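# Push the office chair fully under the desk

## Task

Slide the office chair completely beneath the desk so it finishes upright with every wheel on the floor; a chair that topples or is left leaning counts as a failure, and it must remain in place by itself once the robot lets go.

## Robot and tools

Robot: a Hello Robot Stretch 3. It has a two-wheeled base (0.33 m long, 0.34 m wide), a lift that carries the arm up and down a mast, and one telescoping arm that reaches out to the robot's right side. The gripper cannot be pushed forward by the arm; forward reach comes from driving the base. Spinning in place pivots about the point midway between the drive wheels, 0.05 m behind the front edge. Stowed (arm in, wrist folded), the wrist pokes out up to 0.06 m on the right and a spin sweeps a 0.28 m radius; an unfolded level wrist reaches beyond that.

Frames: the base frame sits on the floor between the drive wheels, x ahead, y to the left, z up. hand_pose is reported in it, at the point where closed fingertips meet; with all wrist joints at zero, that frame's x is up, y runs back along the arm toward the mast, z toward the rear. The odometry frame is the base frame as it was when the scene began.

execute_actions: argument actions is a list holding one action or none (empty just reports state and pictures). An action may contain base, joints, or both, plus optional contact_limits; its motions start at once and may finish at different times. base holds exactly one command, a relative offset from where the base was last measured: translate_m (metres, -1 to 1, positive forward; no sideways motion) or rotate_rad (radians, -3.2 to 3.2, positive counter-clockwise seen from above). joints is an object of absolute targets keyed by name: lift_m 0 to 1.1 (arm height); arm_m 0 to 0.52 (extension); wrist_yaw_rad -1.345 to 4.42 (0 along the arm, positive toward the front, 3.0 folded over the base); wrist_pitch_rad -1.57 to 0.451 (0 level, negative tips fingers down); wrist_roll_rad -2.911 to 2.911; gripper_m -0.089 to 0.179 (larger is wider; real fingertip gap is a bit less, zero under 0.007); head_pan_rad -3.953 to 1.73 (0 ahead, positive left, -1.57 faces the arm); head_tilt_rad -1.53 to 0.419 (negative down). contact_limits takes only arm_m, a motor effort percentage 1 to 100; the arm halts (contact_stop) when its effort hits that level, negative when retracting, and the cap also limits holding force until the next action. Too small a value stops instantly. Optional cameras lists head_camera, nav_camera, wrist_camera or all (omitted/null means all, [] means none). Unknown keys or out-of-range numbers reject the whole call with no motion. An action runs at most 15 s. Anything you omit may still be driving toward an earlier target.

wait: seconds, 0 to 10; commands nothing and returns state plus pictures.
zoom_image: camera plus region [x0, y0, x1, y1] in pixels from the image's top-left, no larger than 504 by 504; only cameras whose full image came in the latest result.
finished_scene: scene, the number of the current scene; irreversible, reports success. A reply with no tool call ends everything.

Results: base_status and joint_status tell how each motion ended: done (for the base, wheels turned the full amount even if slipping), off_target (stuck short, possibly still pushing), contact_stop, time_out, torque_fault (after these the old target is dropped). A joint after contact_stop goes slack until commanded again; a slack lift may sag under load. on_its_own lists uncommanded parts; its "held at" is the held target, not the position. If any result reports a stop, later calls in that same reply are skipped. joint_positions gives current values. motor_effort is percent of maximum, positive toward higher values, with the action's peak in brackets; readings are biased and noisy. Positive wheel effort pushes forward. lidar_m: 12 distances in metres, 30-degree sectors, first straight ahead then counter-clockwise (4th left, 7th behind, 10th right), scanning a plane 0.17 m above the floor, range 0.15 to 12, '-' for nothing; it sees legs not tabletops, misses glass and thin legs, and the robot's mast and parts can block sectors 5, 6, 9, 10. wrist_depth_mm (45 to 1000) and head_depth_mm (280 to 4000, image sideways) are 7x7 grids of median depth read from top-left. base_odometry counts wheel turns, so slip reads as travel; heading -3.142 to 3.142, left positive. turned_by_wheels and turned_by_imu give rotation since the last result. base_tilt gives forward/right lean in degrees, with a fixed bias up to about 4.

Cameras head_camera and nav_camera follow the head pan/tilt; wrist_camera rides on the gripper.

Speed: the base runs fast (0.30 m/s, 1.9 rad/s) only when lift_m is under 0.30, arm_m under 0.03 and wrist_yaw_rad over 2.54; otherwise 0.10 m/s and 0.63 rad/s. The simulation keeps running while you compose replies, holding the last command.

Cautions: fold or unfold the wrist only with lift_m 0.32 to 0.95, wrist_pitch_rad -0.4 and roll near 0; once folded the lift may go to 0.25. With yaw below -0.4 keep pitch at -0.5 or lower. Pushing with the arm against something rigid with the gripper higher than about 0.45 m can tip the robot, more so with a raised contact limit or a repeated push. Driving while holding or pushing an immovable object, or snagging furniture (worst in reverse), can tip it; back out of the last move in small steps, lift the gripper off contact, and drop lift_m to about 0.2 if still leaning. Wrist, head and base have no contact stop and keep pushing; long hard strain makes a wrist servo go limp for 10 s. Avoid knocking the chair over, slamming, dropping, or shoving hard. The chair must end level and untouched.

Each tool is called after "Emit:" as name(argument=value, ...), one argument or row to a line, values as JSON.

## Session

Emit:
execute_actions(
  actions=[],
)

Scene clock: 0.00 s.
base_odometry: x=+0.000 y=+0.000 heading=+0.000 (m, m, rad; odometry frame)
turned_by_wheels: +0.000 (rad since the last result)
turned_by_imu: +0.000 (rad since the last result)
base_tilt: forward=-1.0 right=-1.4 (deg)
lidar_m: 0.83 0.82 1.48 0.95 1.21 1.15 2.33 1.63 3.02 2.53 2.53 0.97
head_depth_mm: 1543 1566 1585 1607 1593 976 899 / 1496 1504 1530 1540 1542 963 870 / 1449 1461 1477 1488 1488 951 844 / 1414 1422 1430 1439 1457 947 818 / 1364 1368 1379 1403 1397 938 792 / 1330 1338 1340 1358 1365 928 770 / 1285 1298 1302 1320 1324 920 746
base_status: not commanded
joint_positions: lift_m=+0.485 arm_m=-0.002 wrist_yaw_rad=+2.890 wrist_pitch_rad=-0.645 wrist_roll_rad=-0.018 gripper_m=+0.037 head_pan_rad=-0.016 head_tilt_rad=-0.013
joint_status: not commanded
motor_effort: left_wheel=+0 right_wheel=-1 lift_m=+38 arm_m=+0 wrist_yaw_rad=+1 wrist_pitch_rad=+4 wrist_roll_rad=+0 gripper_m=+0 head_pan_rad=+0 head_tilt_rad=+3 (%)
hand_pose: x=+0.0261 y=+0.0414 z=+0.4508 quat_wxyz=(+0.305, +0.687, +0.141, +0.644) (m; base frame)
wrist_depth_mm: 909 - - - - - 691 / 988 - - - - - 716 / 916 - 962 949 916 897 801 / 867 838 810 803 783 762 747 / 730 719 - 687 694 678 661 / 652 638 641 649 599 598 591 / 575 588 - - 557 544 534
pictures: head_camera (sideways: a quarter turn clockwise sets it upright), nav_camera (sideways: a quarter turn counterclockwise sets it upright), wrist_camera
Images, in order (width x height): head_camera 896x504, nav_camera 672x504, wrist_camera 644x364.

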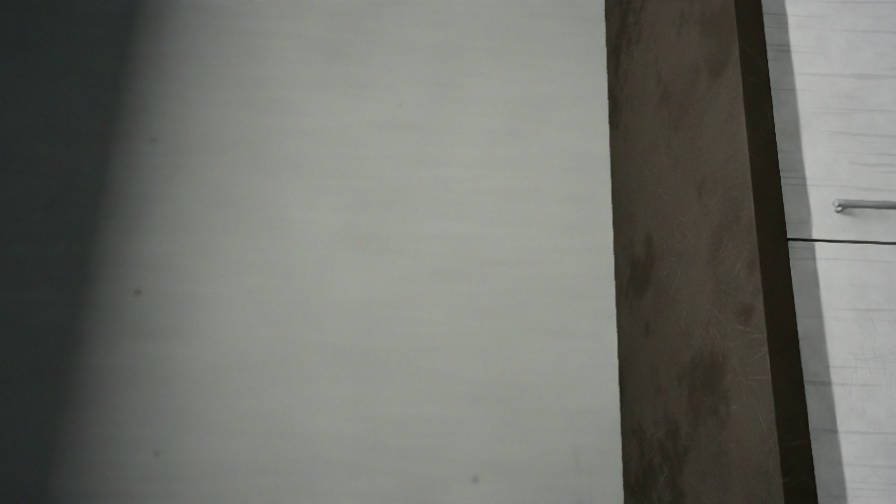

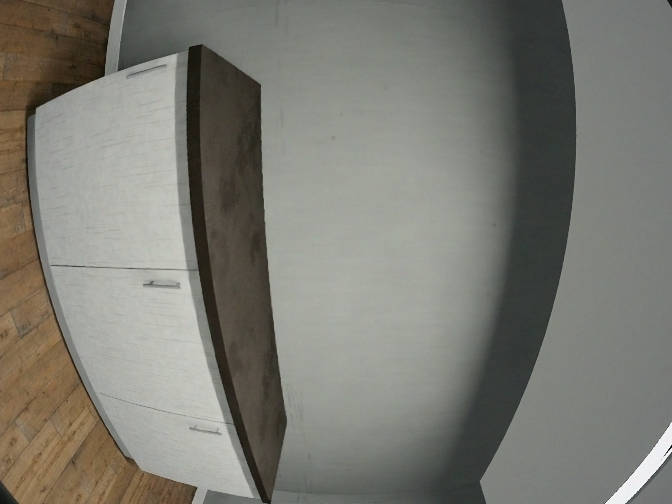

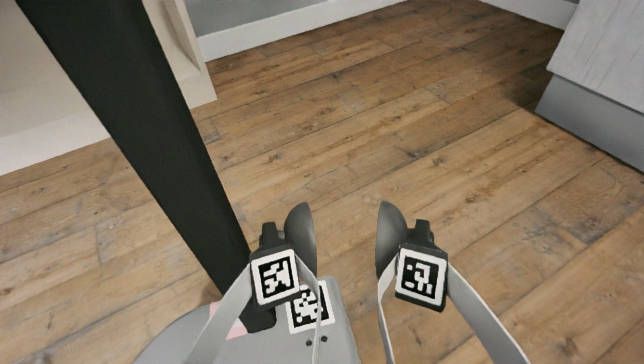

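Emit:
execute_actions(
  actions=[
    {"joints":{"head_pan_rad":1.7,"head_tilt_rad":-0.4,"lift_m":0.27}},
  ],
  cameras=["nav_camera","head_camera"],
)

Emit:
execute_actions(
  actions=[
    {"joints":{"head_pan_rad":-3.0}},
  ],
  cameras=["nav_camera","head_camera"],
)

Scene clock: 2.93 s.
base_odometry: x=+0.000 y=+0.000 heading=+0.000 (m, m, rad; odometry frame)
turned_by_wheels: +0.000 (rad since the last result)
turned_by_imu: +0.000 (rad since the last result)
base_tilt: forward=-1.0 right=-1.3 (deg)
lidar_m: 0.83 0.83 1.48 0.96 1.21 1.15 2.34 1.63 2.99 2.53 2.53 0.98
head_depth_mm: 1068 1152 1252 1359 1494 1630 1372 / 1064 1137 1231 1339 1482 1587 1364 / 1048 1135 1221 1328 1460 1570 1365 / 1035 1112 1184 1276 1394 1536 1322 / 1019 1095 1145 1258 1218 1480 1314 / 1010 1085 1131 1224 1211 1453 1294 / 1004 - - - - - -
base_status: not commanded
joint_positions: lift_m=+0.271 arm_m=-0.002 wrist_yaw_rad=+2.890 wrist_pitch_rad=-0.645 wrist_roll_rad=-0.018 gripper_m=+0.037 head_pan_rad=+1.693 head_tilt_rad=-0.395
joint_status: all done
motor_effort: left_wheel=+0(0) right_wheel=+0(1) lift_m=+13(34) arm_m=+0(0) wrist_yaw_rad=-1(1) wrist_pitch_rad=+4(4) wrist_roll_rad=+0(1) gripper_m=+0(0) head_pan_rad=+2(29) head_tilt_rad=-3(39) (%)
hand_pose: x=+0.0261 y=+0.0414 z=+0.2362 quat_wxyz=(+0.305, +0.687, +0.141, +0.644) (m; base frame)
wrist_depth_mm: 761 872 936 912 897 882 740 / 766 - 748 740 701 687 668 / 648 - 612 609 588 568 555 / 547 542 539 533 508 490 486 / 485 - - - 442 429 429 / - - - - 387 384 376 / - - - - 354 343 340
pictures: head_camera (sideways: a quarter turn clockwise sets it upright), nav_camera (sideways: a quarter turn counterclockwise sets it upright)
Images, in order (width x height): head_camera 896x504, nav_camera 672x504.

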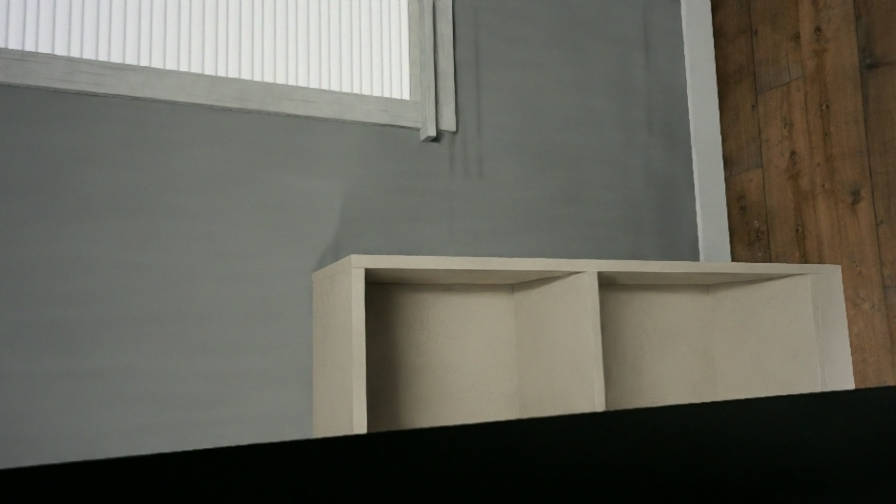

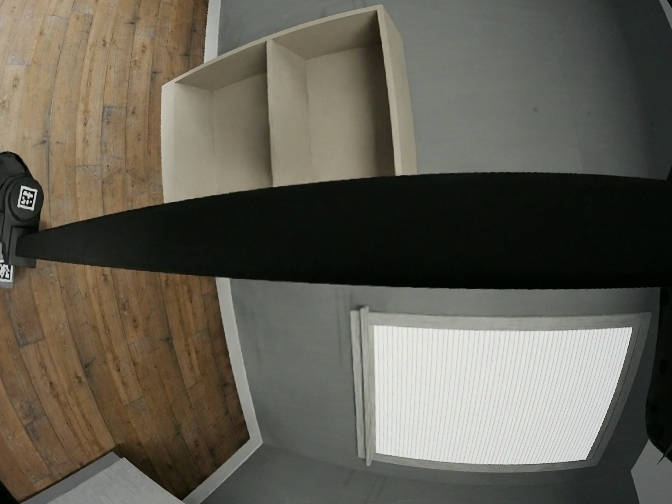

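Scene clock: 5.70 s.
base_odometry: x=+0.000 y=+0.000 heading=+0.000 (m, m, rad; odometry frame)
turned_by_wheels: +0.000 (rad since the last result)
turned_by_imu: +0.000 (rad since the last result)
base_tilt: forward=-1.0 right=-1.3 (deg)
lidar_m: 0.83 0.82 1.48 0.95 1.21 1.15 2.33 1.63 3.01 2.53 2.53 0.98
head_depth_mm: 2715 2754 2777 2778 2247 1713 1375 / 2884 3095 3376 3317 2231 1701 1371 / 2858 3050 3302 3237 2212 1699 1366 / 2830 3032 3320 3223 2192 1678 1367 / 2773 3035 3157 3024 2048 1681 1363 / 2753 2944 1879 1904 1838 1681 1361 / 2725 2891 1719 1804 1795 1674 1347
base_status: not commanded
joint_positions: lift_m=+0.271 arm_m=-0.002 wrist_yaw_rad=+2.890 wrist_pitch_rad=-0.645 wrist_roll_rad=-0.018 gripper_m=+0.037 head_pan_rad=-2.993 head_tilt_rad=-0.395
joint_status: all done
motor_effort: left_wheel=+0(0) right_wheel=+0(0) lift_m=+13(14) arm_m=+0(0) wrist_yaw_rad=+0(0) wrist_pitch_rad=+4(4) wrist_roll_rad=+0(1) gripper_m=+0(0) head_pan_rad=-3(31) head_tilt_rad=-4(3) (%)
hand_pose: x=+0.0261 y=+0.0414 z=+0.2362 quat_wxyz=(+0.305, +0.687, +0.141, +0.644) (m; base frame)
wrist_depth_mm: 765 866 953 934 880 854 735 / 763 - 765 729 700 698 657 / 641 - 625 595 590 572 562 / 553 540 533 535 499 493 479 / 489 - - - 451 429 423 / - - - - 383 385 377 / - - - - 349 347 338
pictures: head_camera (sideways: a quarter turn clockwise sets it upright), nav_camera (sideways: a quarter turn counterclockwise sets it upright)
Images, in order (width x height): head_camera 896x504, nav_camera 672x504.

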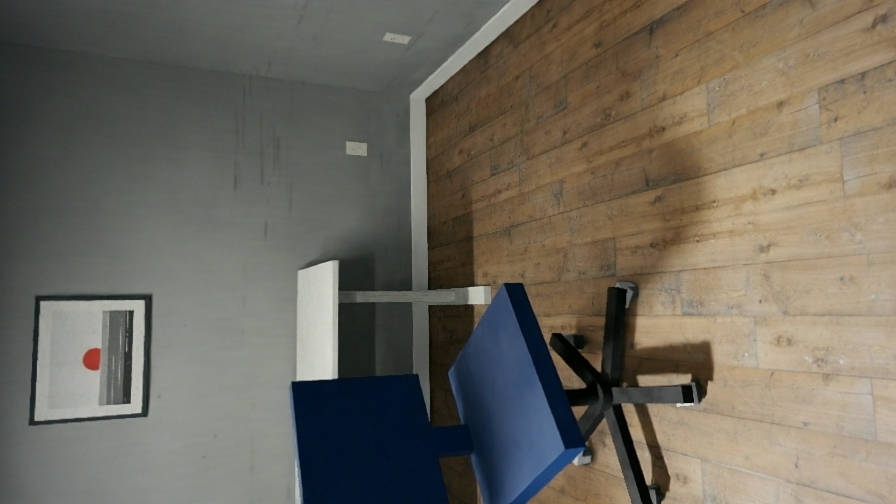

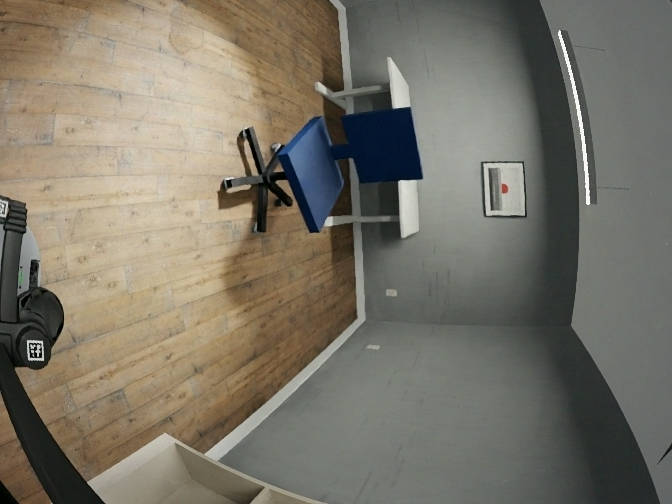

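Emit:
execute_actions(
  actions=[
    {"base":{"rotate_rad":-2.68},"joints":{"head_pan_rad":0,"head_tilt_rad":-0.5}},
  ],
  cameras=["nav_camera","head_camera"],
)

Scene clock: 8.70 s.
base_odometry: x=+0.000 y=+0.000 heading=-2.680 (m, m, rad; odometry frame)
turned_by_wheels: -2.680 (rad since the last result)
turned_by_imu: -2.697 (rad since the last result)
base_tilt: forward=-1.1 right=-1.4 (deg)
lidar_m: 1.63 3.15 2.55 2.53 1.02 0.83 0.83 1.55 0.96 1.07 1.15 2.11
head_depth_mm: 2677 2876 3151 2655 1965 1548 1284 / 2693 2911 3181 2500 1892 1546 1273 / 2741 2954 3275 1784 1906 1534 1270 / 2852 3027 1798 1764 1863 1538 1275 / 2913 3072 1824 2371 1913 1531 1268 / 2931 3180 3462 2596 1904 1513 1270 / 3005 3260 3538 2620 1922 1535 1260
base_status: done
joint_positions: lift_m=+0.271 arm_m=-0.002 wrist_yaw_rad=+2.890 wrist_pitch_rad=-0.645 wrist_roll_rad=-0.018 gripper_m=+0.037 head_pan_rad=-0.007 head_tilt_rad=-0.495
joint_status: all done
motor_effort: left_wheel=+4(13) right_wheel=-5(9) lift_m=+13(14) arm_m=+0(0) wrist_yaw_rad=-1(0) wrist_pitch_rad=+4(4) wrist_roll_rad=+0(0) gripper_m=-1(0) head_pan_rad=+2(31) head_tilt_rad=-4(20) (%)
hand_pose: x=+0.0261 y=+0.0414 z=+0.2362 quat_wxyz=(+0.305, +0.687, +0.141, +0.644) (m; base frame)
wrist_depth_mm: 979 - 978 922 889 861 818 / 804 - 749 729 702 681 657 / 649 - 615 595 591 580 561 / 550 540 539 532 503 494 484 / 484 - - - 450 436 424 / - - - - 383 380 374 / - - - - 352 346 341
pictures: head_camera (sideways: a quarter turn clockwise sets it upright), nav_camera (sideways: a quarter turn counterclockwise sets it upright)
Images, in order (width x height): head_camera 896x504, nav_camera 672x504.

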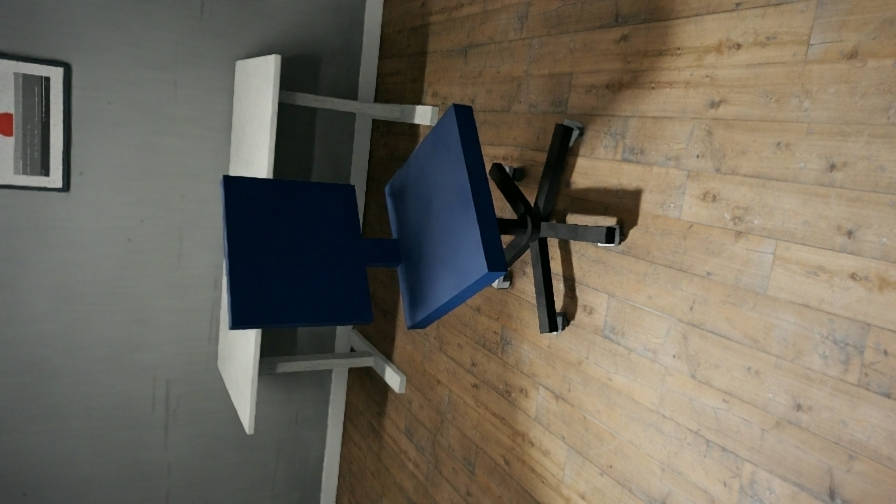

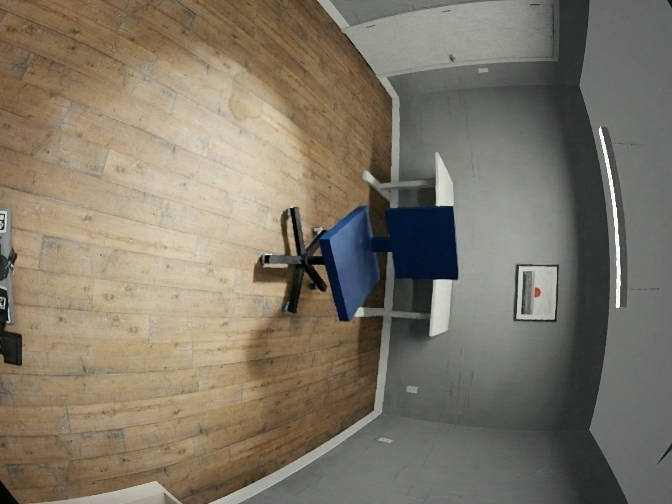

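Emit:
execute_actions(
  actions=[
    {"base":{"rotate_rad":0.485}},
  ],
  cameras=[],
)

Emit:
execute_actions(
  actions=[
    {"base":{"translate_m":1.0}},
  ],
  cameras=[],
)

Emit:
execute_actions(
  actions=[
    {"base":{"translate_m":0.77}},
  ],
  cameras=[],
)

Emit:
execute_actions(
  actions=[
    {"base":{"rotate_rad":-0.745},"joints":{"head_pan_rad":-1.0,"head_tilt_rad":-0.7}},
  ],
  cameras=["nav_camera","head_camera"],
)

Scene clock: 10.63 s.
base_odometry: x=+0.000 y=+0.000 heading=-2.195 (m, m, rad; odometry frame)
turned_by_wheels: +0.485 (rad since the last result)
turned_by_imu: +0.488 (rad since the last result)
base_tilt: forward=-1.1 right=-1.3 (deg)
lidar_m: 3.09 2.56 2.52 1.05 0.83 0.83 1.56 1.26 0.96 1.15 2.01 1.63
head_depth_mm: 2916 3063 3226 2403 1881 1542 1276 / 3115 3331 3501 2647 1945 1539 1287 / 3310 3561 3768 2629 1922 1542 1279 / 3267 3568 3799 2645 1943 1531 1267 / 2964 3186 3439 2608 1925 1532 1270 / 2703 2857 3138 2591 1928 1532 1267 / 2452 2606 2819 2579 1927 1515 1261
base_status: done
joint_positions: lift_m=+0.271 arm_m=-0.002 wrist_yaw_rad=+2.890 wrist_pitch_rad=-0.645 wrist_roll_rad=-0.018 gripper_m=+0.037 head_pan_rad=-0.007 head_tilt_rad=-0.495
joint_status: not commanded
motor_effort: left_wheel=-4(10) right_wheel=+4(11) lift_m=+13(14) arm_m=+0(0) wrist_yaw_rad=-1(0) wrist_pitch_rad=+4(4) wrist_roll_rad=+0(0) gripper_m=+0(0) head_pan_rad=+3(2) head_tilt_rad=-4(4) (%)
hand_pose: x=+0.0261 y=+0.0414 z=+0.2362 quat_wxyz=(+0.305, +0.687, +0.141, +0.644) (m; base frame)
wrist_depth_mm: - 992 967 932 869 847 830 / 758 - 749 728 713 687 672 / 647 - 624 606 585 577 551 / 550 543 539 531 512 492 483 / 483 - - - 464 433 419 / - - - - 381 387 387 / - - - - 350 345 339
pictures: none
No camera images: the call's "cameras" was empty. Leave "cameras" out to get every camera's image.

Scene clock: 15.63 s.
base_odometry: x=-0.585 y=-0.811 heading=-2.195 (m, m, rad; odometry frame)
turned_by_wheels: +0.000 (rad since the last result)
turned_by_imu: +0.007 (rad since the last result)
base_tilt: forward=-1.0 right=-1.4 (deg)
lidar_m: 2.42 1.96 1.93 2.09 1.63 1.62 1.76 1.79 1.55 1.99 0.89 2.15
head_depth_mm: 2201 2366 2537 2611 1937 1555 1291 / 2370 2518 2774 2651 1943 1533 1278 / 2553 2724 3010 2601 1941 1535 1268 / 2482 2721 3015 2646 1941 1525 1267 / 2204 2419 2613 2605 1932 1531 1269 / 2004 2154 2327 2440 1920 1528 1267 / 1838 1965 2135 2256 1904 1514 1264
base_status: done
joint_positions: lift_m=+0.271 arm_m=-0.002 wrist_yaw_rad=+2.890 wrist_pitch_rad=-0.645 wrist_roll_rad=-0.018 gripper_m=+0.037 head_pan_rad=-0.007 head_tilt_rad=-0.495
joint_status: not commanded
motor_effort: left_wheel=-5(9) right_wheel=+5(11) lift_m=+13(14) arm_m=+0(0) wrist_yaw_rad=-1(0) wrist_pitch_rad=+4(4) wrist_roll_rad=+0(0) gripper_m=+0(0) head_pan_rad=+2(2) head_tilt_rad=-4(3) (%)
hand_pose: x=+0.0261 y=+0.0414 z=+0.2362 quat_wxyz=(+0.305, +0.687, +0.141, +0.644) (m; base frame)
wrist_depth_mm: - - 971 940 883 862 809 / 797 - 741 733 719 692 654 / 649 - 620 603 580 569 555 / 554 534 544 530 507 489 480 / 484 - - - 443 436 427 / - - - - 377 385 382 / - - - - 352 347 341
pictures: none
No camera images: the call's "cameras" was empty. Leave "cameras" out to get every camera's image.

Scene clock: 19.97 s.
base_odometry: x=-1.035 y=-1.436 heading=-2.195 (m, m, rad; odometry frame)
turned_by_wheels: +0.000 (rad since the last result)
turned_by_imu: +0.005 (rad since the last result)
base_tilt: forward=-1.1 right=-1.4 (deg)
lidar_m: 1.82 1.48 1.47 1.59 2.24 2.22 2.42 2.13 0.82 1.85 1.86 1.48
head_depth_mm: 1679 1784 1911 2059 1948 1543 1282 / 1787 1928 2112 2256 1946 1544 1278 / 1930 2098 2256 2404 1939 1534 1277 / 1863 2039 2275 2420 1937 1535 1275 / 1673 1805 1964 2176 1924 1530 1265 / 1517 1620 1769 1897 1936 1533 1274 / 1385 1467 1587 1731 1812 1537 1259
base_status: done
joint_positions: lift_m=+0.271 arm_m=-0.002 wrist_yaw_rad=+2.890 wrist_pitch_rad=-0.645 wrist_roll_rad=-0.018 gripper_m=+0.037 head_pan_rad=-0.007 head_tilt_rad=-0.495
joint_status: not commanded
motor_effort: left_wheel=-5(9) right_wheel=+5(11) lift_m=+13(14) arm_m=+0(0) wrist_yaw_rad=+0(0) wrist_pitch_rad=+4(4) wrist_roll_rad=+0(0) gripper_m=+0(0) head_pan_rad=+2(2) head_tilt_rad=-3(5) (%)
hand_pose: x=+0.0261 y=+0.0414 z=+0.2362 quat_wxyz=(+0.305, +0.687, +0.141, +0.644) (m; base frame)
wrist_depth_mm: - - 969 923 864 868 822 / 792 - 751 721 710 680 670 / 652 - 612 601 587 573 554 / 543 534 546 526 511 495 487 / 482 - - - 444 436 424 / - - - - 379 386 377 / - - - - 351 344 343
pictures: none
No camera images: the call's "cameras" was empty. Leave "cameras" out to get every camera's image.

Scene clock: 21.60 s.
base_odometry: x=-1.035 y=-1.436 heading=-2.940 (m, m, rad; odometry frame)
turned_by_wheels: -0.745 (rad since the last result)
turned_by_imu: -0.749 (rad since the last result)
base_tilt: forward=-1.0 right=-1.4 (deg)
lidar_m: 1.48 1.95 1.54 1.47 1.49 1.91 2.22 2.26 2.14 2.14 0.83 1.85
head_depth_mm: 1927 2122 2341 1911 1019 1285 1164 / 2039 2242 2463 1257 1010 1290 1162 / 2119 2406 2552 1251 1012 1283 1137 / 2272 2467 705 754 959 1293 1162 / 2415 2749 2556 1968 1585 1308 1157 / 2357 2574 2526 1961 1593 1328 1153 / 2118 1628 2251 1963 1574 1333 1157
base_status: done
joint_positions: lift_m=+0.271 arm_m=-0.002 wrist_yaw_rad=+2.890 wrist_pitch_rad=-0.645 wrist_roll_rad=-0.018 gripper_m=+0.037 head_pan_rad=-0.993 head_tilt_rad=-0.692
joint_status: all done
motor_effort: left_wheel=+4(10) right_wheel=-4(9) lift_m=+14(13) arm_m=+0(0) wrist_yaw_rad=-1(1) wrist_pitch_rad=+4(4) wrist_roll_rad=+0(0) gripper_m=+0(0) head_pan_rad=-3(30) head_tilt_rad=-5(27) (%)
hand_pose: x=+0.0261 y=+0.0414 z=+0.2362 quat_wxyz=(+0.305, +0.687, +0.141, +0.644) (m; base frame)
wrist_depth_mm: 995 - 938 896 885 839 831 / 795 - 757 713 707 683 673 / 662 - 641 599 587 579 550 / 549 537 541 527 508 497 479 / 479 - - - 445 437 426 / - - - - 382 386 379 / - - - - 352 344 341
pictures: head_camera (sideways: a quarter turn clockwise sets it upright), nav_camera (sideways: a quarter turn counterclockwise sets it upright)
Images, in order (width x height): head_camera 896x504, nav_camera 672x504.

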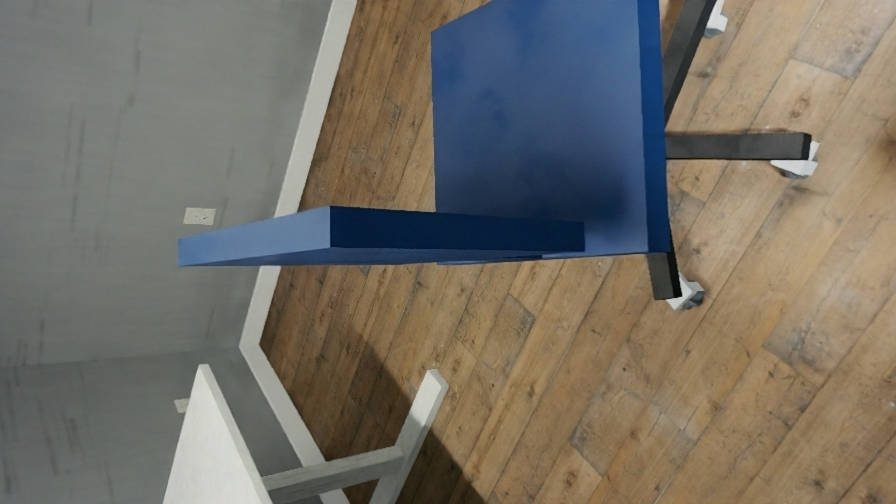

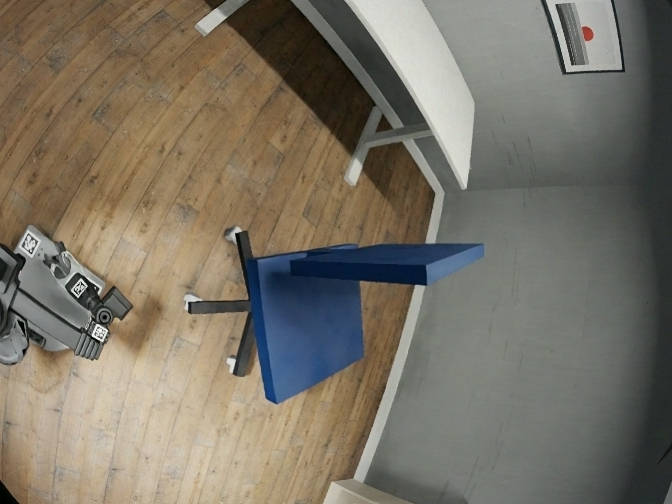

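Emit:
execute_actions(
  actions=[
    {"base":{"translate_m":0.62},"joints":{"head_pan_rad":-1.8}},
  ],
  cameras=[],
)

Emit:
execute_actions(
  actions=[
    {"joints":{"lift_m":0.75,"wrist_pitch_rad":-0.4,"gripper_m":0.0}},
  ],
  cameras=[],
)

Emit:
execute_actions(
  actions=[
    {"joints":{"wrist_yaw_rad":0}},
  ],
  cameras=["nav_camera","head_camera"],
)

Scene clock: 25.63 s.
base_odometry: x=-1.642 y=-1.560 heading=-2.940 (m, m, rad; odometry frame)
turned_by_wheels: +0.000 (rad since the last result)
turned_by_imu: +0.005 (rad since the last result)
base_tilt: forward=-1.1 right=-1.4 (deg)
lidar_m: 0.87 0.88 1.61 1.49 1.55 2.00 2.83 2.89 0.83 2.24 1.37 1.39
head_depth_mm: 2070 2289 2404 657 1046 1342 1166 / 2051 2323 638 659 765 1208 1160 / 2003 2251 665 736 864 1288 1157 / 1955 2199 712 828 1030 1347 1149 / 1914 2100 799 953 1479 1333 1159 / 1857 2084 2334 1942 1575 1339 1155 / 1831 2034 2252 1969 1579 1334 1157
base_status: done
joint_positions: lift_m=+0.271 arm_m=-0.002 wrist_yaw_rad=+2.890 wrist_pitch_rad=-0.645 wrist_roll_rad=-0.018 gripper_m=+0.037 head_pan_rad=-1.793 head_tilt_rad=-0.692
joint_status: all done
motor_effort: left_wheel=+3(12) right_wheel=-4(8) lift_m=+13(14) arm_m=-1(0) wrist_yaw_rad=+0(0) wrist_pitch_rad=+4(4) wrist_roll_rad=+1(1) gripper_m=+0(0) head_pan_rad=-3(32) head_tilt_rad=-5(5) (%)
hand_pose: x=+0.0261 y=+0.0414 z=+0.2362 quat_wxyz=(+0.305, +0.687, +0.141, +0.644) (m; base frame)
wrist_depth_mm: 979 - 942 901 861 854 806 / 788 - 744 722 706 676 676 / 658 - 613 598 579 571 554 / 560 533 535 532 504 499 485 / 491 - - - 441 425 424 / - - - - 379 386 381 / - - - - 352 348 342
pictures: none
No camera images: the call's "cameras" was empty. Leave "cameras" out to get every camera's image.

Scene clock: 30.83 s.
base_odometry: x=-1.642 y=-1.560 heading=-2.940 (m, m, rad; odometry frame)
turned_by_wheels: +0.000 (rad since the last result)
turned_by_imu: +0.000 (rad since the last result)
base_tilt: forward=-1.1 right=-1.3 (deg)
lidar_m: 0.87 0.87 1.60 1.49 1.55 1.99 2.84 2.89 0.83 2.25 1.37 1.39
head_depth_mm: 2077 2285 2391 658 1046 1347 1204 / 2047 2327 637 659 763 1218 - / 2000 2276 665 733 867 1284 - / 1950 2196 712 829 1033 1340 - / 1913 2072 797 951 1472 1346 - / 1852 2096 2325 1958 1583 1334 1172 / 1826 2042 2256 1943 1589 1332 1149
base_status: not commanded
joint_positions: lift_m=+0.749 arm_m=-0.002 wrist_yaw_rad=+2.890 wrist_pitch_rad=-0.419 wrist_roll_rad=-0.018 gripper_m=+0.000 head_pan_rad=-1.793 head_tilt_rad=-0.692
joint_status: all done
motor_effort: left_wheel=+4(3) right_wheel=-4(4) lift_m=+60(63) arm_m=+0(1) wrist_yaw_rad=-1(1) wrist_pitch_rad=+6(5) wrist_roll_rad=+0(0) gripper_m=-2(80) head_pan_rad=-3(4) head_tilt_rad=-6(6) (%)
hand_pose: x=+0.0345 y=+0.0743 z=+0.7616 quat_wxyz=(+0.232, +0.698, +0.062, +0.674) (m; base frame)
wrist_depth_mm: - - - - - - - / - - - - - - - / - - - - - - - / - - - - - - - / - - - - - - - / - - - - - - 994 / 944 928 - 910 883 884 839
pictures: none
No camera images: the call's "cameras" was empty. Leave "cameras" out to get every camera's image.

Scene clock: 33.30 s.
base_odometry: x=-1.642 y=-1.560 heading=-2.940 (m, m, rad; odometry frame)
turned_by_wheels: +0.000 (rad since the last result)
turned_by_imu: +0.000 (rad since the last result)
base_tilt: forward=-1.1 right=-1.4 (deg)
lidar_m: 0.87 0.87 1.61 1.49 1.55 1.99 2.83 2.89 0.83 2.25 1.37 1.39
head_depth_mm: 2110 2282 2439 655 1050 1342 1209 / 2059 2351 638 658 762 1211 - / 2020 2270 665 735 866 1276 - / 1954 2209 709 832 1022 1369 - / 1909 2113 796 953 1493 1337 1140 / 1864 2097 2340 1961 1586 1333 1158 / 1824 2037 2277 1951 1599 1339 1161
base_status: not commanded
joint_positions: lift_m=+0.749 arm_m=-0.002 wrist_yaw_rad=+0.002 wrist_pitch_rad=-0.419 wrist_roll_rad=-0.018 gripper_m=+0.000 head_pan_rad=-1.793 head_tilt_rad=-0.692
joint_status: all done
motor_effort: left_wheel=+3(4) right_wheel=-4(4) lift_m=+60(60) arm_m=+0(0) wrist_yaw_rad=-2(2) wrist_pitch_rad=+6(5) wrist_roll_rad=+0(0) gripper_m=-2(2) head_pan_rad=-3(3) head_tilt_rad=-5(4) (%)
hand_pose: x=-0.0212 y=-0.3672 z=+0.7616 quat_wxyz=(+0.698, +0.149, -0.685, -0.146) (m; base frame)
wrist_depth_mm: - - - - 376 302 253 / 770 - - - 408 323 263 / - - - - 439 341 275 / - - - - 476 365 293 / - - - - 517 397 317 / - - - - 516 488 461 / 986 965 958 894 879 437 835
pictures: head_camera (sideways: a quarter turn clockwise sets it upright), nav_camera (sideways: a quarter turn counterclockwise sets it upright)
Images, in order (width x height): head_camera 896x504, nav_camera 672x504.

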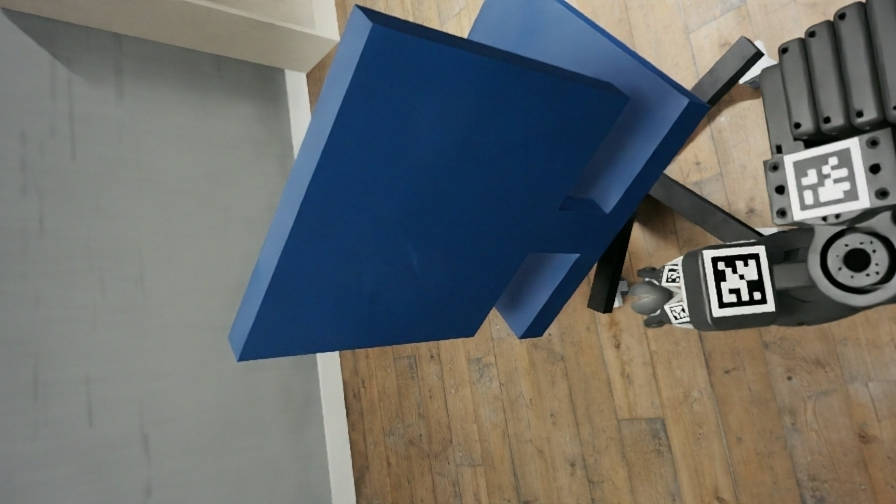

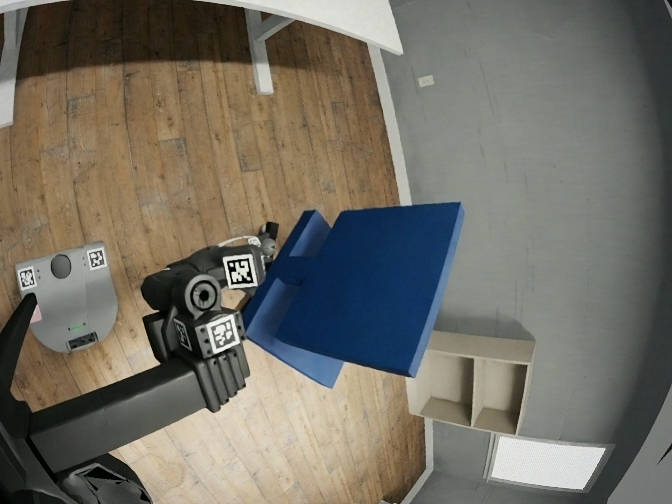

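Emit:
execute_actions(
  actions=[
    {"joints":{"arm_m":0.17,"head_pan_rad":-1.57,"head_tilt_rad":-0.9}},
  ],
  cameras=[],
)

Emit:
execute_actions(
  actions=[
    {"base":{"translate_m":-0.45}},
  ],
  cameras=["nav_camera","head_camera"],
)

Scene clock: 35.93 s.
base_odometry: x=-1.642 y=-1.560 heading=-2.940 (m, m, rad; odometry frame)
turned_by_wheels: +0.000 (rad since the last result)
turned_by_imu: +0.000 (rad since the last result)
base_tilt: forward=-1.1 right=-1.3 (deg)
lidar_m: 0.87 0.87 1.61 1.49 1.55 1.99 2.84 2.89 0.83 2.24 1.36 1.39
head_depth_mm: 2018 599 667 730 - - - / 1983 662 757 - 1325 1218 1094 / 1898 753 877 - 1338 1227 1114 / 2013 2231 1900 1612 1395 1230 1121 / 2003 2210 1914 1619 1396 1230 1095 / 2002 2211 1913 1616 1396 1230 1099 / 1985 2218 1905 1611 1391 1227 1098
base_status: not commanded
joint_positions: lift_m=+0.749 arm_m=+0.170 wrist_yaw_rad=+0.000 wrist_pitch_rad=-0.419 wrist_roll_rad=-0.018 gripper_m=+0.000 head_pan_rad=-1.577 head_tilt_rad=-0.889
joint_status: all done
motor_effort: left_wheel=+3(3) right_wheel=-4(4) lift_m=+60(60) arm_m=+2(4) wrist_yaw_rad=-1(0) wrist_pitch_rad=+5(6) wrist_roll_rad=+0(0) gripper_m=-3(3) head_pan_rad=+3(17) head_tilt_rad=-6(31) (%)
hand_pose: x=-0.0214 y=-0.5389 z=+0.7616 quat_wxyz=(+0.698, +0.149, -0.685, -0.146) (m; base frame)
wrist_depth_mm: - - - 342 255 203 169 / - - - 382 275 215 178 / - - - 413 295 229 187 / - - - - 321 243 196 / - - - - 333 259 208 / - - - 971 344 282 219 / 922 944 935 932 458 337 235
pictures: none
No camera images: the call's "cameras" was empty. Leave "cameras" out to get every camera's image.

Scene clock: 41.87 s.
base_odometry: x=-1.202 y=-1.470 heading=-2.940 (m, m, rad; odometry frame)
turned_by_wheels: +0.000 (rad since the last result)
turned_by_imu: -0.003 (rad since the last result)
base_tilt: forward=-1.0 right=-1.4 (deg)
lidar_m: 1.31 1.78 1.57 1.48 1.50 1.93 2.39 2.43 2.19 0.80 2.32 1.70
head_depth_mm: 2057 2238 1926 1664 - - - / 2044 2194 1818 - 1344 1230 1099 / 2057 593 678 - 1369 1231 1117 / 2036 596 682 857 1321 1228 1118 / 2031 598 687 860 1365 1223 1096 / 2037 603 692 872 1373 1223 1101 / 2034 592 694 1019 1390 1234 1091
base_status: done
joint_positions: lift_m=+0.749 arm_m=+0.170 wrist_yaw_rad=+0.002 wrist_pitch_rad=-0.421 wrist_roll_rad=-0.018 gripper_m=+0.000 head_pan_rad=-1.577 head_tilt_rad=-0.889
joint_status: not commanded
motor_effort: left_wheel=+3(13) right_wheel=-3(32) lift_m=+52(60) arm_m=+2(5) wrist_yaw_rad=-1(41) wrist_pitch_rad=+6(10) wrist_roll_rad=+0(0) gripper_m=-3(8) head_pan_rad=+2(2) head_tilt_rad=-6(8) (%)
hand_pose: x=-0.0212 y=-0.5387 z=+0.7616 quat_wxyz=(+0.698, +0.150, -0.685, -0.146) (m; base frame)
wrist_depth_mm: 137 136 136 135 135 134 - / 150 149 148 148 148 149 - / 166 165 164 163 163 168 - / 185 184 184 181 181 - - / 211 208 207 - 200 - - / 241 240 237 252 233 - - / 285 281 282 278 275 895 872
pictures: head_camera (sideways: a quarter turn clockwise sets it upright), nav_camera (sideways: a quarter turn counterclockwise sets it upright)
Images, in order (width x height): head_camera 896x504, nav_camera 672x504.

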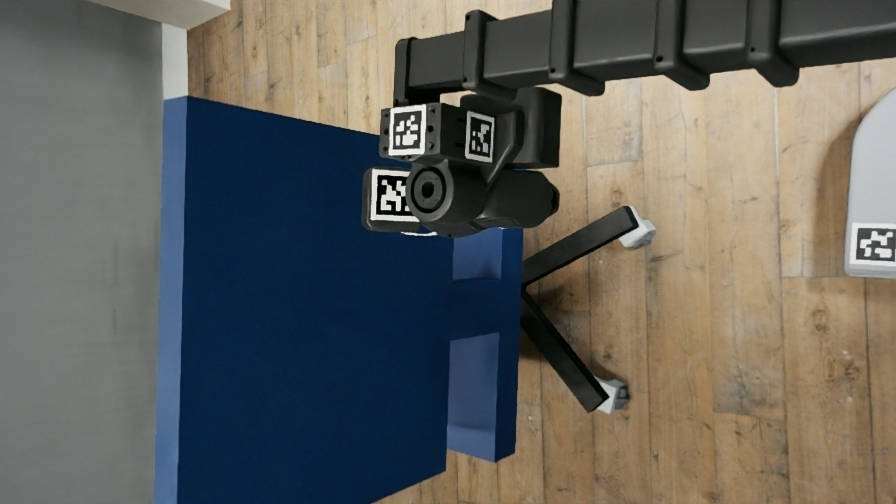

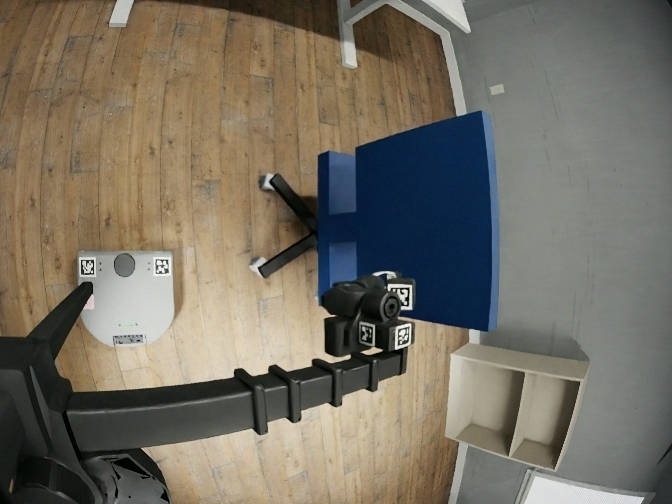

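Emit:
execute_actions(
  actions=[
    {"base":{"translate_m":-0.04}},
  ],
  cameras=[],
)

Emit:
execute_actions(
  actions=[
    {"joints":{"arm_m":0.42}},
  ],
  cameras=["nav_camera","head_camera"],
)

Scene clock: 44.17 s.
base_odometry: x=-1.162 y=-1.462 heading=-2.940 (m, m, rad; odometry frame)
turned_by_wheels: +0.000 (rad since the last result)
turned_by_imu: +0.000 (rad since the last result)
base_tilt: forward=-1.2 right=-1.3 (deg)
lidar_m: 1.35 1.82 1.56 1.48 1.50 1.93 2.35 2.39 2.18 0.80 2.33 1.74
head_depth_mm: 2054 2199 1897 1670 - - - / 2037 2298 1907 - 1341 1230 1094 / 2051 593 691 - 1369 1230 1115 / 2039 597 682 860 1329 1232 1118 / 2044 600 690 861 1372 1229 1100 / 2028 604 694 871 1339 1226 1098 / 2034 592 695 982 1395 1229 1098
base_status: done
joint_positions: lift_m=+0.749 arm_m=+0.170 wrist_yaw_rad=+0.001 wrist_pitch_rad=-0.421 wrist_roll_rad=-0.018 gripper_m=+0.000 head_pan_rad=-1.577 head_tilt_rad=-0.889
joint_status: not commanded
motor_effort: left_wheel=+3(5) right_wheel=-3(8) lift_m=+52(52) arm_m=+2(2) wrist_yaw_rad=-1(0) wrist_pitch_rad=+6(6) wrist_roll_rad=+0(0) gripper_m=-3(3) head_pan_rad=+2(3) head_tilt_rad=-6(7) (%)
hand_pose: x=-0.0212 y=-0.5387 z=+0.7616 quat_wxyz=(+0.698, +0.150, -0.685, -0.146) (m; base frame)
wrist_depth_mm: 137 138 137 136 136 - - / 151 150 150 149 151 - - / 167 166 165 165 166 - - / 186 185 184 184 190 - - / 211 210 207 - - - - / 243 242 240 253 - - - / 285 284 282 278 849 914 882
pictures: none
No camera images: the call's "cameras" was empty. Leave "cameras" out to get every camera's image.

Scene clock: 47.67 s.
base_odometry: x=-1.162 y=-1.462 heading=-2.941 (m, m, rad; odometry frame)
turned_by_wheels: -0.001 (rad since the last result)
turned_by_imu: -0.061 (rad since the last result)
base_tilt: forward=-1.1 right=-1.3 (deg)
lidar_m: 1.36 1.81 1.60 1.48 1.49 1.84 2.34 2.37 2.48 0.83 0.82 1.75
head_depth_mm: 2035 2212 1936 1673 - - - / 2102 2306 1823 1614 1390 1231 1094 / 749 772 1463 1579 1394 1221 1115 / 1970 667 804 1021 1389 1227 1113 / 2032 590 659 804 1316 1230 1102 / 2033 2181 1125 1000 1344 1225 1095 / 1994 2232 1936 1071 1386 1221 1101
base_status: not commanded
joint_positions: lift_m=+0.749 arm_m=+0.420 wrist_yaw_rad=-0.143 wrist_pitch_rad=-0.426 wrist_roll_rad=-0.018 gripper_m=+0.000 head_pan_rad=-1.577 head_tilt_rad=-0.889
joint_status: all done
on_its_own: wrist_yaw_rad is held at -0.106, not at your +0.000, by its stall guard, which is still easing; right_wheel is at rest, and its effort (+21) is outside its rest range (-18 to +18)
motor_effort: left_wheel=-12(30) right_wheel=+21(53) lift_m=+52(52) arm_m=+3(10) wrist_yaw_rad=+25(63) wrist_pitch_rad=+7(9) wrist_roll_rad=+0(1) gripper_m=-7(12) head_pan_rad=+2(2) head_tilt_rad=-6(6) (%)
hand_pose: x=-0.0534 y=-0.7856 z=+0.7603 quat_wxyz=(+0.685, +0.102, -0.694, -0.198) (m; base frame)
wrist_depth_mm: - 65 87 138 - - - / - 67 92 149 - - - / - 68 96 162 - - - / - 71 101 177 - - - / - 74 107 156 - - - / - 77 112 243 - - - / - 80 113 243 895 878 883
pictures: head_camera (sideways: a quarter turn clockwise sets it upright), nav_camera (sideways: a quarter turn counterclockwise sets it upright)
Images, in order (width x height): head_camera 896x504, nav_camera 672x504.

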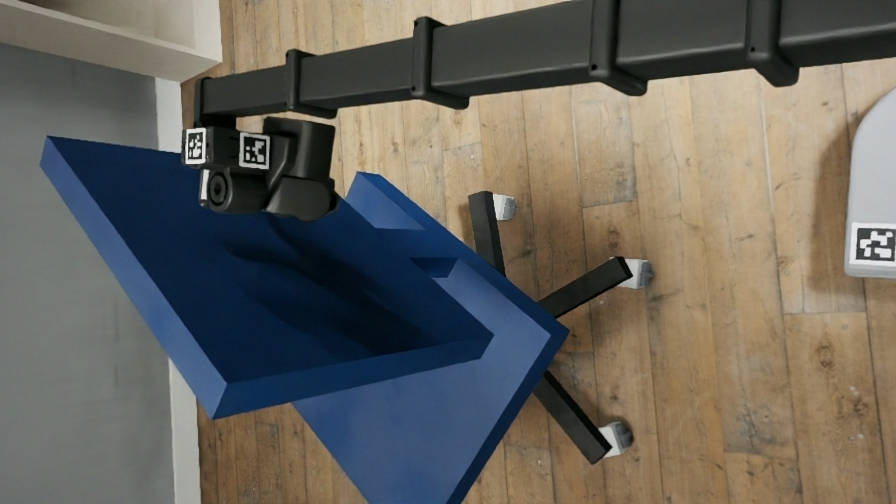

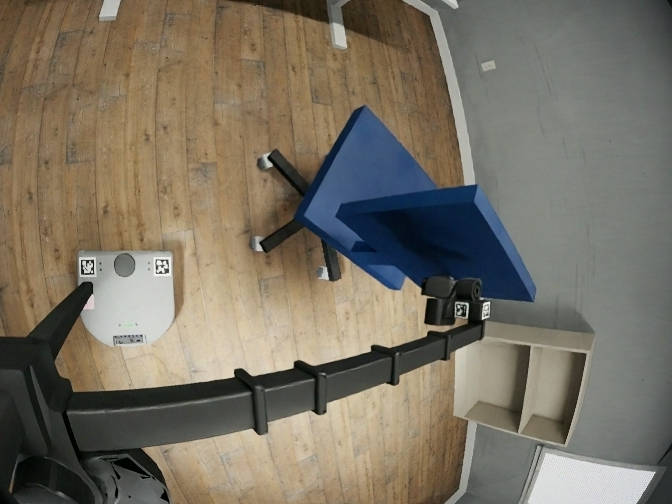

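Emit:
execute_actions(
  actions=[
    {"base":{"translate_m":-0.15}},
  ],
  cameras=[],
)

Emit:
execute_actions(
  actions=[
    {"base":{"rotate_rad":0.1},"joints":{"arm_m":0.52,"wrist_pitch_rad":0,"wrist_yaw_rad":0.0,"lift_m":0.68}},
  ],
  cameras=["head_camera"],
)

Scene clock: 50.77 s.
base_odometry: x=-1.015 y=-1.432 heading=-2.941 (m, m, rad; odometry frame)
turned_by_wheels: +0.000 (rad since the last result)
turned_by_imu: +0.000 (rad since the last result)
base_tilt: forward=-1.1 right=-1.2 (deg)
lidar_m: 1.51 1.96 1.57 1.46 1.47 1.80 2.19 2.22 2.49 2.15 0.87 1.87
head_depth_mm: 2117 2235 1954 1652 - - - / 2018 2248 1833 1631 1394 1233 1099 / 2097 2351 1812 1612 1396 1232 1113 / 1995 2224 1868 1623 1385 1227 1118 / 744 773 900 1098 1391 1226 1097 / 1954 672 764 960 1344 1226 1099 / 2015 604 666 807 1310 1225 1102
base_status: done
joint_positions: lift_m=+0.749 arm_m=+0.420 wrist_yaw_rad=-0.162 wrist_pitch_rad=-0.421 wrist_roll_rad=-0.018 gripper_m=+0.000 head_pan_rad=-1.577 head_tilt_rad=-0.889
joint_status: not commanded
on_its_own: wrist_yaw_rad is held at -0.160, not at your +0.000, by its stall guard, which is not easing now
motor_effort: left_wheel=+1(8) right_wheel=-2(6) lift_m=+52(52) arm_m=+2(2) wrist_yaw_rad=+2(8) wrist_pitch_rad=+6(8) wrist_roll_rad=+1(0) gripper_m=-3(4) head_pan_rad=+3(2) head_tilt_rad=-6(7) (%)
hand_pose: x=-0.0576 y=-0.7858 z=+0.7616 quat_wxyz=(+0.684, +0.093, -0.695, -0.203) (m; base frame)
wrist_depth_mm: 164 - - - - - - / 169 - - - - - - / 173 - - - - - - / 178 221 - - - - - / 184 230 - - - - - / 187 238 - - - - - / 191 245 862 920 916 889 865
pictures: none
No camera images: the call's "cameras" was empty. Leave "cameras" out to get every camera's image.

Scene clock: 52.73 s.
base_odometry: x=-1.015 y=-1.432 heading=-2.841 (m, m, rad; odometry frame)
turned_by_wheels: +0.100 (rad since the last result)
turned_by_imu: +0.101 (rad since the last result)
base_tilt: forward=-1.0 right=-1.3 (deg)
lidar_m: 1.50 2.00 1.53 1.46 1.49 1.97 2.19 2.25 2.15 2.31 0.87 1.87
head_depth_mm: 2009 2186 1890 1623 1406 - - / 2060 2302 1878 1587 1393 1224 1101 / 2027 2310 1817 1620 1390 1231 1121 / 762 831 1005 1523 1394 1232 1117 / 1982 668 773 993 1347 1232 1098 / 2063 592 705 1002 1369 1227 1096 / 2062 2276 1211 1053 1337 1235 1097
base_status: done
joint_positions: lift_m=+0.681 arm_m=+0.518 wrist_yaw_rad=-0.002 wrist_pitch_rad=-0.016 wrist_roll_rad=-0.018 gripper_m=+0.000 head_pan_rad=-1.577 head_tilt_rad=-0.890
joint_status: all done
joint sent to its limit — the command would take arm_m past its upper limit, so that joint was sent only as far as its limit.
motor_effort: left_wheel=-4(12) right_wheel=+4(18) lift_m=+13(49) arm_m=+2(5) wrist_yaw_rad=+1(13) wrist_pitch_rad=+5(7) wrist_roll_rad=+1(0) gripper_m=-3(4) head_pan_rad=+2(2) head_tilt_rad=-7(7) (%)
hand_pose: x=-0.0218 y=-0.9184 z=+0.7913 quat_wxyz=(+0.714, +0.005, -0.700, -0.006) (m; base frame)
wrist_depth_mm: - 88 120 - - - - / - 89 121 - - - - / - 89 123 - - - - / - 91 124 - - - - / - 91 126 - - - - / - 93 125 - - - - / - 93 124 214 - - -
pictures: head_camera (sideways: a quarter turn clockwise sets it upright)
Images, in order (width x height): head_camera 896x504.

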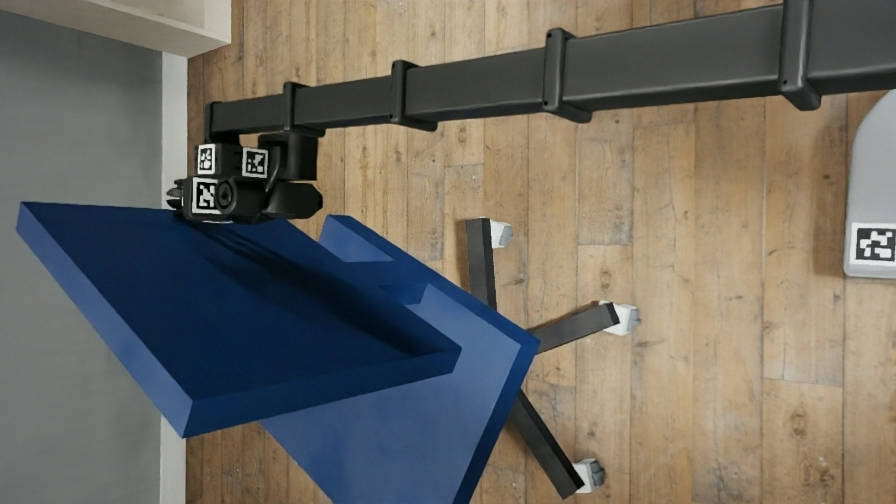

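Emit:
execute_actions(
  actions=[
    {"base":{"translate_m":0.15}},
  ],
  cameras=["head_camera","nav_camera"],
)

Scene clock: 55.50 s.
base_odometry: x=-1.159 y=-1.476 heading=-2.842 (m, m, rad; odometry frame)
turned_by_wheels: -0.002 (rad since the last result)
turned_by_imu: -0.090 (rad since the last result)
base_tilt: forward=-1.0 right=-1.3 (deg)
lidar_m: 1.35 1.81 1.58 1.47 1.48 1.84 2.35 2.37 2.19 0.85 0.84 1.75
head_depth_mm: 2025 2199 1896 1611 1393 - - / 2115 2327 1850 1581 1388 1220 1104 / 2021 2253 1811 1603 1383 1231 1124 / 1986 615 772 1002 1367 1228 1107 / 2055 2262 1208 1021 1359 1218 1094 / 2053 2238 1214 1022 1355 1226 1095 / 2020 2257 1808 1042 1365 1231 1100
base_status: done
joint_positions: lift_m=+0.681 arm_m=+0.518 wrist_yaw_rad=-0.044 wrist_pitch_rad=-0.020 wrist_roll_rad=-0.018 gripper_m=+0.000 head_pan_rad=-1.574 head_tilt_rad=-0.895
joint_status: not commanded
on_its_own: left_wheel is at rest, and its effort (-24) is outside its rest range (-18 to +18); right_wheel is at rest, and its effort (+41) is outside its rest range (-18 to +18); wrist_yaw_rad is at rest, and its effort (+29) is outside its rest range (-12 to +12)
motor_effort: left_wheel=-24(82) right_wheel=+41(75) lift_m=+18(19) arm_m=+0(2) wrist_yaw_rad=+29(77) wrist_pitch_rad=+6(7) wrist_roll_rad=+1(0) gripper_m=-4(11) head_pan_rad=+1(2) head_tilt_rad=-3(7) (%)
hand_pose: x=-0.0326 y=-0.9183 z=+0.7902 quat_wxyz=(+0.714, -0.008, -0.700, -0.023) (m; base frame)
wrist_depth_mm: - 50 80 - - - - / - 50 79 - - - - / - 50 79 - - - - / - 50 79 - - - - / - 50 78 163 - - - / - 50 78 - - - - / - 50 71 241 - - -
pictures: head_camera (sideways: a quarter turn clockwise sets it upright), nav_camera (sideways: a quarter turn counterclockwise sets it upright)
Images, in order (width x height): head_camera 896x504, nav_camera 672x504.

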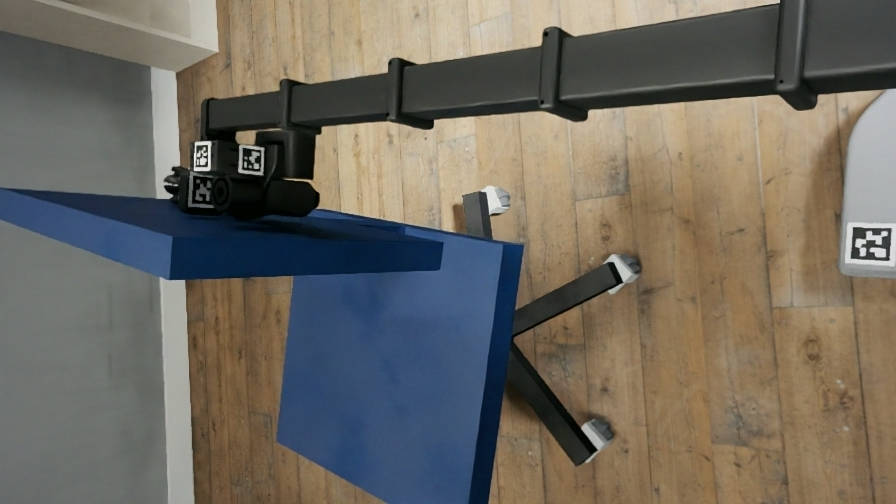

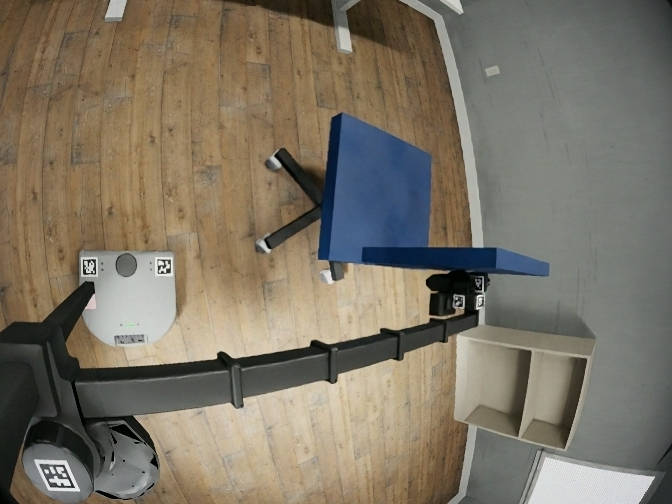

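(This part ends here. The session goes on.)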